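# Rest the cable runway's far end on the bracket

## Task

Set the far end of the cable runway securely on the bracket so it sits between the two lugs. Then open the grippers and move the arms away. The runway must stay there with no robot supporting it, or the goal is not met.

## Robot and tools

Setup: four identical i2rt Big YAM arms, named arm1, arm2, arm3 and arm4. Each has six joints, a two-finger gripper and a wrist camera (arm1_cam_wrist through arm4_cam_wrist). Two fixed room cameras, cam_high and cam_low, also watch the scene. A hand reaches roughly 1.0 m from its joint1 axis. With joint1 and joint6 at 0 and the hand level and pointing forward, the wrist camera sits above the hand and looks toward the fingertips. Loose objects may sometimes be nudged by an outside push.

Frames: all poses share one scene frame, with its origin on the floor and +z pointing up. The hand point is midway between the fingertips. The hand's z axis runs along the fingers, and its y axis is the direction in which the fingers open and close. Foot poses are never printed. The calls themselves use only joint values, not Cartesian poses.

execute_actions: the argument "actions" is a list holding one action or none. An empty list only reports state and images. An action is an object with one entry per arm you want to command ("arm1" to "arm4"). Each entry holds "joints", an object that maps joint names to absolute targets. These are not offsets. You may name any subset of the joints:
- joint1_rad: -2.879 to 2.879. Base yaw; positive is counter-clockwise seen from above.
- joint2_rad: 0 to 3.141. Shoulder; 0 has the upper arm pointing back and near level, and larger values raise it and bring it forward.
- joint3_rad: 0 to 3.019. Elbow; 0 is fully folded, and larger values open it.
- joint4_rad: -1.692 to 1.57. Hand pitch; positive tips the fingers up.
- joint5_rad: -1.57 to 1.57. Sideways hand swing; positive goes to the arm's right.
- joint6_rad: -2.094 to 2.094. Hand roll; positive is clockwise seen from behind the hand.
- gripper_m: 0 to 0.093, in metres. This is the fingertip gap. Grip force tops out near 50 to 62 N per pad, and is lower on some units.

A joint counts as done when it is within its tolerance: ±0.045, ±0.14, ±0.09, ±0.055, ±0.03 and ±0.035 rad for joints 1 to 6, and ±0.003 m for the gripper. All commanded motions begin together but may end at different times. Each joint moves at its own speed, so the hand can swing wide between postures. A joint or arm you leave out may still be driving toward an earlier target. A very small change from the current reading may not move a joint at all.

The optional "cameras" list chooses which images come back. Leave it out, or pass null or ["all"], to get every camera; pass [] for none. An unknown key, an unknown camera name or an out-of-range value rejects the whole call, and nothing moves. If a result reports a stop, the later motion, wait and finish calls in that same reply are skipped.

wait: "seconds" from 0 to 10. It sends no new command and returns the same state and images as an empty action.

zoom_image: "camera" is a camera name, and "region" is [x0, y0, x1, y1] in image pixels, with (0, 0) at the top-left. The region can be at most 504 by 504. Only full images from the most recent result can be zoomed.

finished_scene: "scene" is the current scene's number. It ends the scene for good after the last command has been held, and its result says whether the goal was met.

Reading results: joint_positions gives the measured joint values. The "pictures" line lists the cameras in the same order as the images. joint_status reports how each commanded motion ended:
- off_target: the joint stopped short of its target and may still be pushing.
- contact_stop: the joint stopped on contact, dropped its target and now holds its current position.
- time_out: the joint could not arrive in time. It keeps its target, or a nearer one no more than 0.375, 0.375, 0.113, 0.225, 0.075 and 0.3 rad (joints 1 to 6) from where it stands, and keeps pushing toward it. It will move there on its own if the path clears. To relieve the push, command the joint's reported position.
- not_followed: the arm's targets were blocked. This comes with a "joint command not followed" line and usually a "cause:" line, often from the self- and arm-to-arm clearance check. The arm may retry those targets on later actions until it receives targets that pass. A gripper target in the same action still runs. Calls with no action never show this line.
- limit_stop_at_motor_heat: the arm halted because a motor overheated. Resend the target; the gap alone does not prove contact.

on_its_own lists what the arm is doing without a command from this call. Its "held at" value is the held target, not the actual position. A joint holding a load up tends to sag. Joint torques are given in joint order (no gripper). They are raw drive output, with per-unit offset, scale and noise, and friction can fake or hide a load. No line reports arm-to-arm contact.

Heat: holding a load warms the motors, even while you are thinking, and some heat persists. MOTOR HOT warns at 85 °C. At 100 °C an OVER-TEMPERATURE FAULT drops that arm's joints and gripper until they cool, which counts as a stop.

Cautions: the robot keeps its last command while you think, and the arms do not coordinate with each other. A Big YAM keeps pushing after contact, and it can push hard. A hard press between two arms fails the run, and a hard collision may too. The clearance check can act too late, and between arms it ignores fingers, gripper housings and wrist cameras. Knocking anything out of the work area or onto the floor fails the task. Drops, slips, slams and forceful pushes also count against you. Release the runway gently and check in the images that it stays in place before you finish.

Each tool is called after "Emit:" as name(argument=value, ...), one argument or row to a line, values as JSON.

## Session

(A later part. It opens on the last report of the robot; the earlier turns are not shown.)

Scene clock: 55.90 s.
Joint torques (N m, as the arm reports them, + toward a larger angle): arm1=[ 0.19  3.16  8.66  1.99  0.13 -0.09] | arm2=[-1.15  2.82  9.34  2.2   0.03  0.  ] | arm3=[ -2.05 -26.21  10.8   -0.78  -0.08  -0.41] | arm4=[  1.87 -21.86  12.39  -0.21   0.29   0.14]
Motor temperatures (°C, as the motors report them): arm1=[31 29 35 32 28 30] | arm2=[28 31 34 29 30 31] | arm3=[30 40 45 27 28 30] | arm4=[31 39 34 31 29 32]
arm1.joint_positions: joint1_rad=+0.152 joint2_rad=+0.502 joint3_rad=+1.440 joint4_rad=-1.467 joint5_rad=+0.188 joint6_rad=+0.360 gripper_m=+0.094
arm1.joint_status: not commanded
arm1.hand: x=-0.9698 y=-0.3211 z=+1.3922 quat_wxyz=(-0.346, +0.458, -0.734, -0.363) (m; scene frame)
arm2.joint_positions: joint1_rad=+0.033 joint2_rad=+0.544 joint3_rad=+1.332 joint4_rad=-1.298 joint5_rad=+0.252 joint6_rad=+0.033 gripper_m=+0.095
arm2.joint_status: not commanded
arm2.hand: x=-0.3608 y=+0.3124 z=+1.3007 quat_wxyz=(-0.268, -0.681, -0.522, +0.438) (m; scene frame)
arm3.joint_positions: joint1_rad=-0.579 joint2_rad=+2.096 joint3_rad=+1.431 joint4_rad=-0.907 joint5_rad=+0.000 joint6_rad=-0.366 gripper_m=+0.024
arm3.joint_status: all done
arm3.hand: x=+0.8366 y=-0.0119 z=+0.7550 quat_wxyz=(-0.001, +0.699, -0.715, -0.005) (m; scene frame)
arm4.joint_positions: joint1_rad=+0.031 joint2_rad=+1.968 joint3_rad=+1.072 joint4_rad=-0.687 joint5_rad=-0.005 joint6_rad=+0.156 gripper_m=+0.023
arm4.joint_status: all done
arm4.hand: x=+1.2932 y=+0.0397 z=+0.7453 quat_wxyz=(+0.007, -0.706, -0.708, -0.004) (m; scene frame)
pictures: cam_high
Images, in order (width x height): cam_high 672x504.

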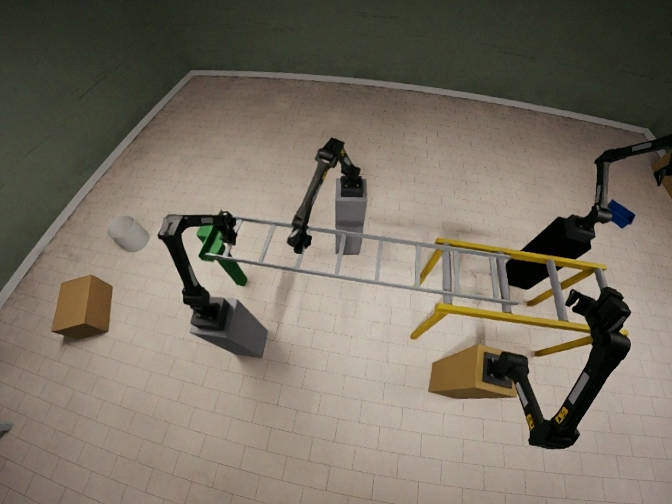

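Emit:
execute_actions(
  actions=[
    {"arm3":{"joints":{"joint1_rad":-0.612,"joint2_rad":2.105,"joint3_rad":1.45,"joint4_rad":-0.905,"joint6_rad":-0.40}},"arm4":{"joints":{"joint1_rad":0.078,"joint2_rad":1.985,"joint3_rad":1.115,"joint4_rad":-0.66,"joint6_rad":0.19}}},
  ],
  cameras=["cam_high","cam_low","arm4_cam_wrist"],
)

Emit:
zoom_image(
  camera="cam_high",
  region=[190, 203, 260, 273],
)

Emit:
zoom_image(
  camera="cam_low",
  region=[340, 230, 500, 330],
)

Scene clock: 58.23 s.
Joint torques (N m, as the arm reports them, + toward a larger angle): arm1=[ 0.22  3.17  8.66  1.98  0.13 -0.09] | arm2=[-1.21  3.01  9.38  2.2   0.03 -0.01] | arm3=[ -3.36 -21.74   9.17   0.14   0.06  -0.4 ] | arm4=[  2.95 -16.19  10.2    0.82   0.04   0.22]
Motor temperatures (°C, as the motors report them): arm1=[31 29 35 32 28 30] | arm2=[28 31 34 29 30 31] | arm3=[30 40 45 27 28 30] | arm4=[31 39 35 31 29 32]
arm1.joint_positions: joint1_rad=+0.152 joint2_rad=+0.502 joint3_rad=+1.440 joint4_rad=-1.467 joint5_rad=+0.188 joint6_rad=+0.360 gripper_m=+0.094
arm1.joint_status: not commanded
arm1.hand: x=-0.9698 y=-0.3211 z=+1.3922 quat_wxyz=(-0.346, +0.458, -0.734, -0.363) (m; scene frame)
arm2.joint_positions: joint1_rad=+0.033 joint2_rad=+0.544 joint3_rad=+1.332 joint4_rad=-1.298 joint5_rad=+0.252 joint6_rad=+0.033 gripper_m=+0.095
arm2.joint_status: not commanded
arm2.hand: x=-0.3608 y=+0.3124 z=+1.3007 quat_wxyz=(-0.268, -0.681, -0.522, +0.438) (m; scene frame)
arm3.joint_positions: joint1_rad=-0.587 joint2_rad=+2.105 joint3_rad=+1.431 joint4_rad=-0.899 joint5_rad=-0.004 joint6_rad=-0.374 gripper_m=+0.024
arm3.joint_status: all done
arm3.hand: x=+0.8402 y=-0.0132 z=+0.7498 quat_wxyz=(+0.001, +0.699, -0.715, -0.006) (m; scene frame)
arm4.joint_positions: joint1_rad=+0.041 joint2_rad=+1.984 joint3_rad=+1.073 joint4_rad=-0.672 joint5_rad=+0.001 joint6_rad=+0.167 gripper_m=+0.023
arm4.joint_status: all done
arm4.hand: x=+1.2969 y=+0.0394 z=+0.7384 quat_wxyz=(+0.009, -0.707, -0.707, -0.002) (m; scene frame)
pictures: arm4_cam_wrist, cam_high, cam_low
Images, in order (width x height): arm4_cam_wrist 504x504, cam_high 672x504, cam_low 672x504.

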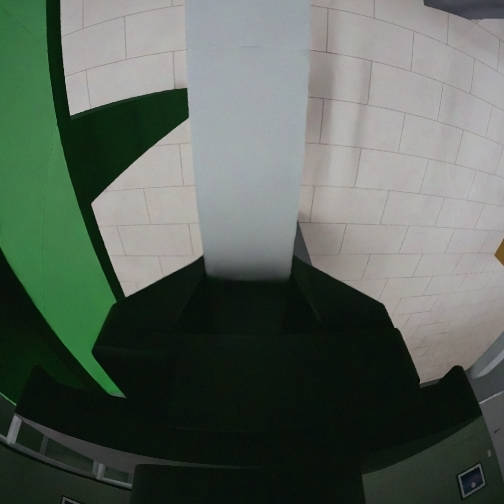

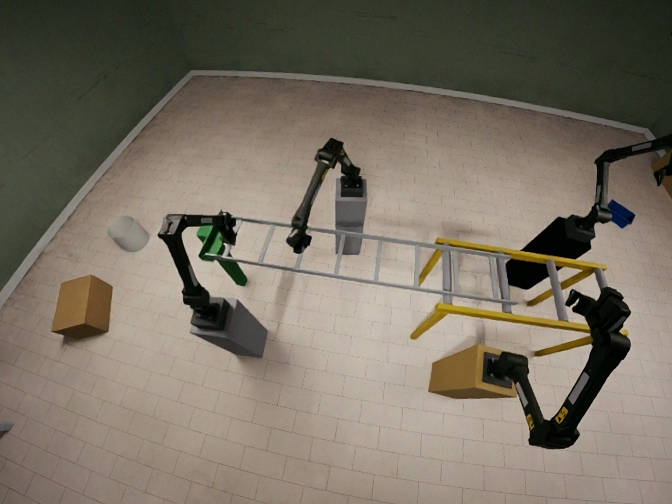

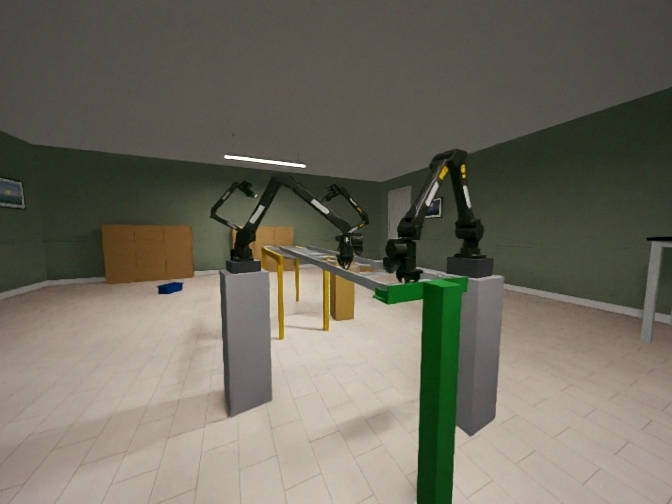

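Region (190, 203, 260, 273) of cam_high's 672x504 image, scaled by 7.200, with more detail than that image has.

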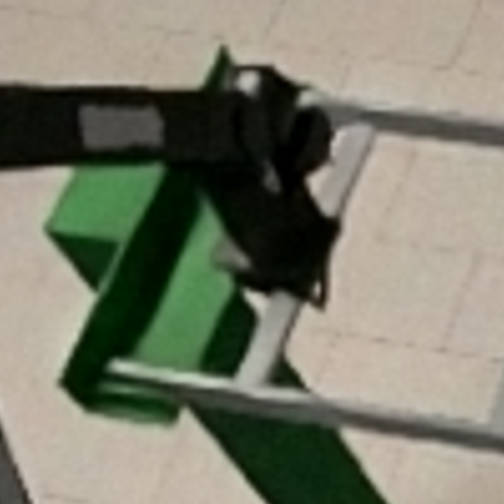

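Region (340, 230, 500, 330) of cam_low's 672x504 image, scaled by 3.150, with more detail than that image has; it fills the top 315 rows of this view, and the rest is white.

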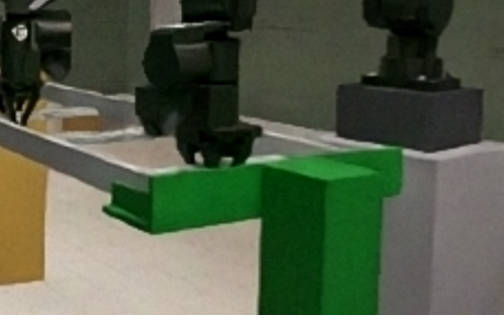

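Resting on the shelf. Release and retreat.

Emit:
execute_actions(
  actions=[
    {"arm3":{"joints":{"gripper_m":0.06,"joint1_rad":-0.587,"joint3_rad":1.435,"joint6_rad":-0.38}},"arm4":{"joints":{"gripper_m":0.055,"joint1_rad":0.041,"joint3_rad":1.08,"joint6_rad":0.17}}},
  ],
  cameras=[],
)

Emit:
execute_actions(
  actions=[
    {"arm3":{"joints":{"joint2_rad":1.35,"joint4_rad":-1.5}},"arm4":{"joints":{"joint2_rad":1.2,"joint3_rad":1.29,"joint4_rad":-1.5}}},
  ],
  cameras=["cam_high","arm4_cam_wrist"],
)

Emit:
zoom_image(
  camera="arm4_cam_wrist",
  region=[130, 0, 270, 220],
)

Scene clock: 60.40 s.
Joint torques (N m, as the arm reports them, + toward a larger angle): arm1=[ 0.18  3.14  8.66  1.98  0.13 -0.09] | arm2=[-1.22  2.88  9.39  2.23  0.02  0.  ] | arm3=[ -0.35 -20.62   7.96   0.32   0.02  -0.21] | arm4=[ -0.15 -16.66   7.1    0.75   0.04   0.03]
Motor temperatures (°C, as the motors report them): arm1=[31 29 35 32 28 30] | arm2=[28 31 34 29 30 31] | arm3=[30 39 44 27 28 30] | arm4=[31 38 35 31 29 32]
arm1.joint_positions: joint1_rad=+0.152 joint2_rad=+0.502 joint3_rad=+1.440 joint4_rad=-1.467 joint5_rad=+0.188 joint6_rad=+0.360 gripper_m=+0.094
arm1.joint_status: not commanded
arm1.hand: x=-0.9698 y=-0.3211 z=+1.3922 quat_wxyz=(-0.346, +0.458, -0.734, -0.363) (m; scene frame)
arm2.joint_positions: joint1_rad=+0.033 joint2_rad=+0.544 joint3_rad=+1.332 joint4_rad=-1.298 joint5_rad=+0.252 joint6_rad=+0.033 gripper_m=+0.095
arm2.joint_status: not commanded
arm2.hand: x=-0.3608 y=+0.3124 z=+1.3007 quat_wxyz=(-0.268, -0.681, -0.522, +0.438) (m; scene frame)
arm3.joint_positions: joint1_rad=-0.587 joint2_rad=+2.105 joint3_rad=+1.431 joint4_rad=-0.900 joint5_rad=-0.002 joint6_rad=-0.374 gripper_m=+0.060
arm3.joint_status: all done
arm3.hand: x=+0.8405 y=-0.0133 z=+0.7500 quat_wxyz=(+0.000, +0.699, -0.715, -0.006) (m; scene frame)
arm4.joint_positions: joint1_rad=+0.041 joint2_rad=+1.984 joint3_rad=+1.073 joint4_rad=-0.671 joint5_rad=+0.001 joint6_rad=+0.167 gripper_m=+0.055
arm4.joint_status: all done
arm4.hand: x=+1.2969 y=+0.0392 z=+0.7384 quat_wxyz=(+0.009, -0.707, -0.707, -0.001) (m; scene frame)
pictures: none
No camera images: the call's "cameras" was empty. Leave "cameras" out to get every camera's image.

Scene clock: 61.97 s.
Joint torques (N m, as the arm reports them, + toward a larger angle): arm1=[ 0.2   3.16  8.65  1.99  0.13 -0.09] | arm2=[-1.28  2.78  9.33  2.2   0.03  0.  ] | arm3=[-0.73 -9.91 10.12  0.52 -0.01 -0.15] | arm4=[-0.18 -7.78 12.28  0.25  0.04  0.04]
Motor temperatures (°C, as the motors report them): arm1=[31 29 35 32 28 30] | arm2=[28 31 34 29 30 31] | arm3=[30 39 44 27 28 30] | arm4=[31 38 35 31 29 32]
arm1.joint_positions: joint1_rad=+0.152 joint2_rad=+0.502 joint3_rad=+1.440 joint4_rad=-1.467 joint5_rad=+0.188 joint6_rad=+0.360 gripper_m=+0.094
arm1.joint_status: not commanded
arm1.hand: x=-0.9698 y=-0.3211 z=+1.3922 quat_wxyz=(-0.346, +0.458, -0.734, -0.363) (m; scene frame)
arm2.joint_positions: joint1_rad=+0.033 joint2_rad=+0.544 joint3_rad=+1.332 joint4_rad=-1.298 joint5_rad=+0.252 joint6_rad=+0.033 gripper_m=+0.095
arm2.joint_status: not commanded
arm2.hand: x=-0.3608 y=+0.3124 z=+1.3007 quat_wxyz=(-0.268, -0.681, -0.522, +0.438) (m; scene frame)
arm3.joint_positions: joint1_rad=-0.587 joint2_rad=+1.335 joint3_rad=+1.431 joint4_rad=-1.491 joint5_rad=-0.002 joint6_rad=-0.374 gripper_m=+0.060
arm3.joint_status: all done
arm3.hand: x=+0.7851 y=-0.1536 z=+1.1205 quat_wxyz=(-0.082, +0.696, -0.713, -0.040) (m; scene frame)
arm4.joint_positions: joint1_rad=+0.041 joint2_rad=+1.191 joint3_rad=+1.271 joint4_rad=-1.490 joint5_rad=+0.001 joint6_rad=+0.167 gripper_m=+0.055
arm4.joint_status: all done
arm4.hand: x=+1.2826 y=+0.1394 z=+1.1315 quat_wxyz=(-0.061, -0.704, -0.705, +0.048) (m; scene frame)
pictures: arm4_cam_wrist, cam_high
Images, in order (width x height): arm4_cam_wrist 504x504, cam_high 672x504.

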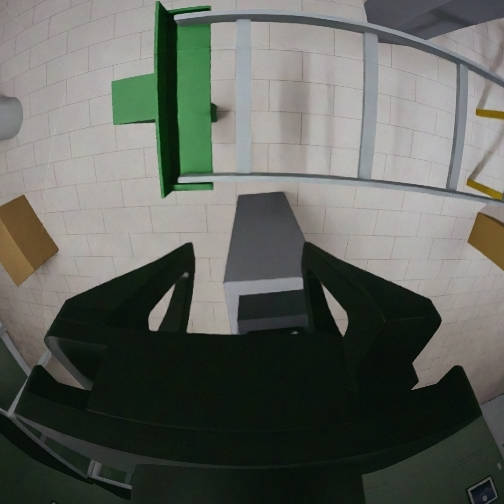

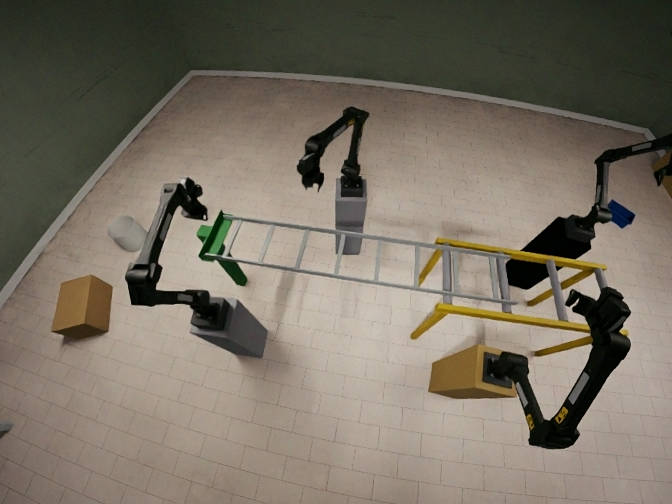

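Region (130, 0, 270, 220) of arm4_cam_wrist's 504x504 image, scaled by 2.291, with more detail than that image has; it fills the left 321 columns of this view, and the rest is white.

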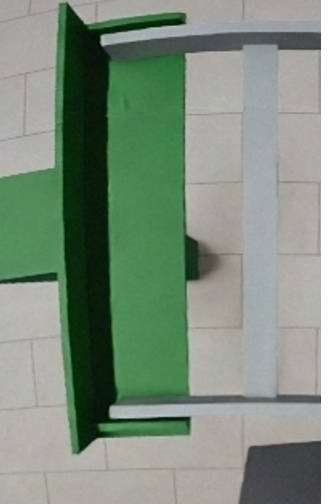

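Emit:
finished_scene(
  scene=2,
)

The scene is finished: the task was done.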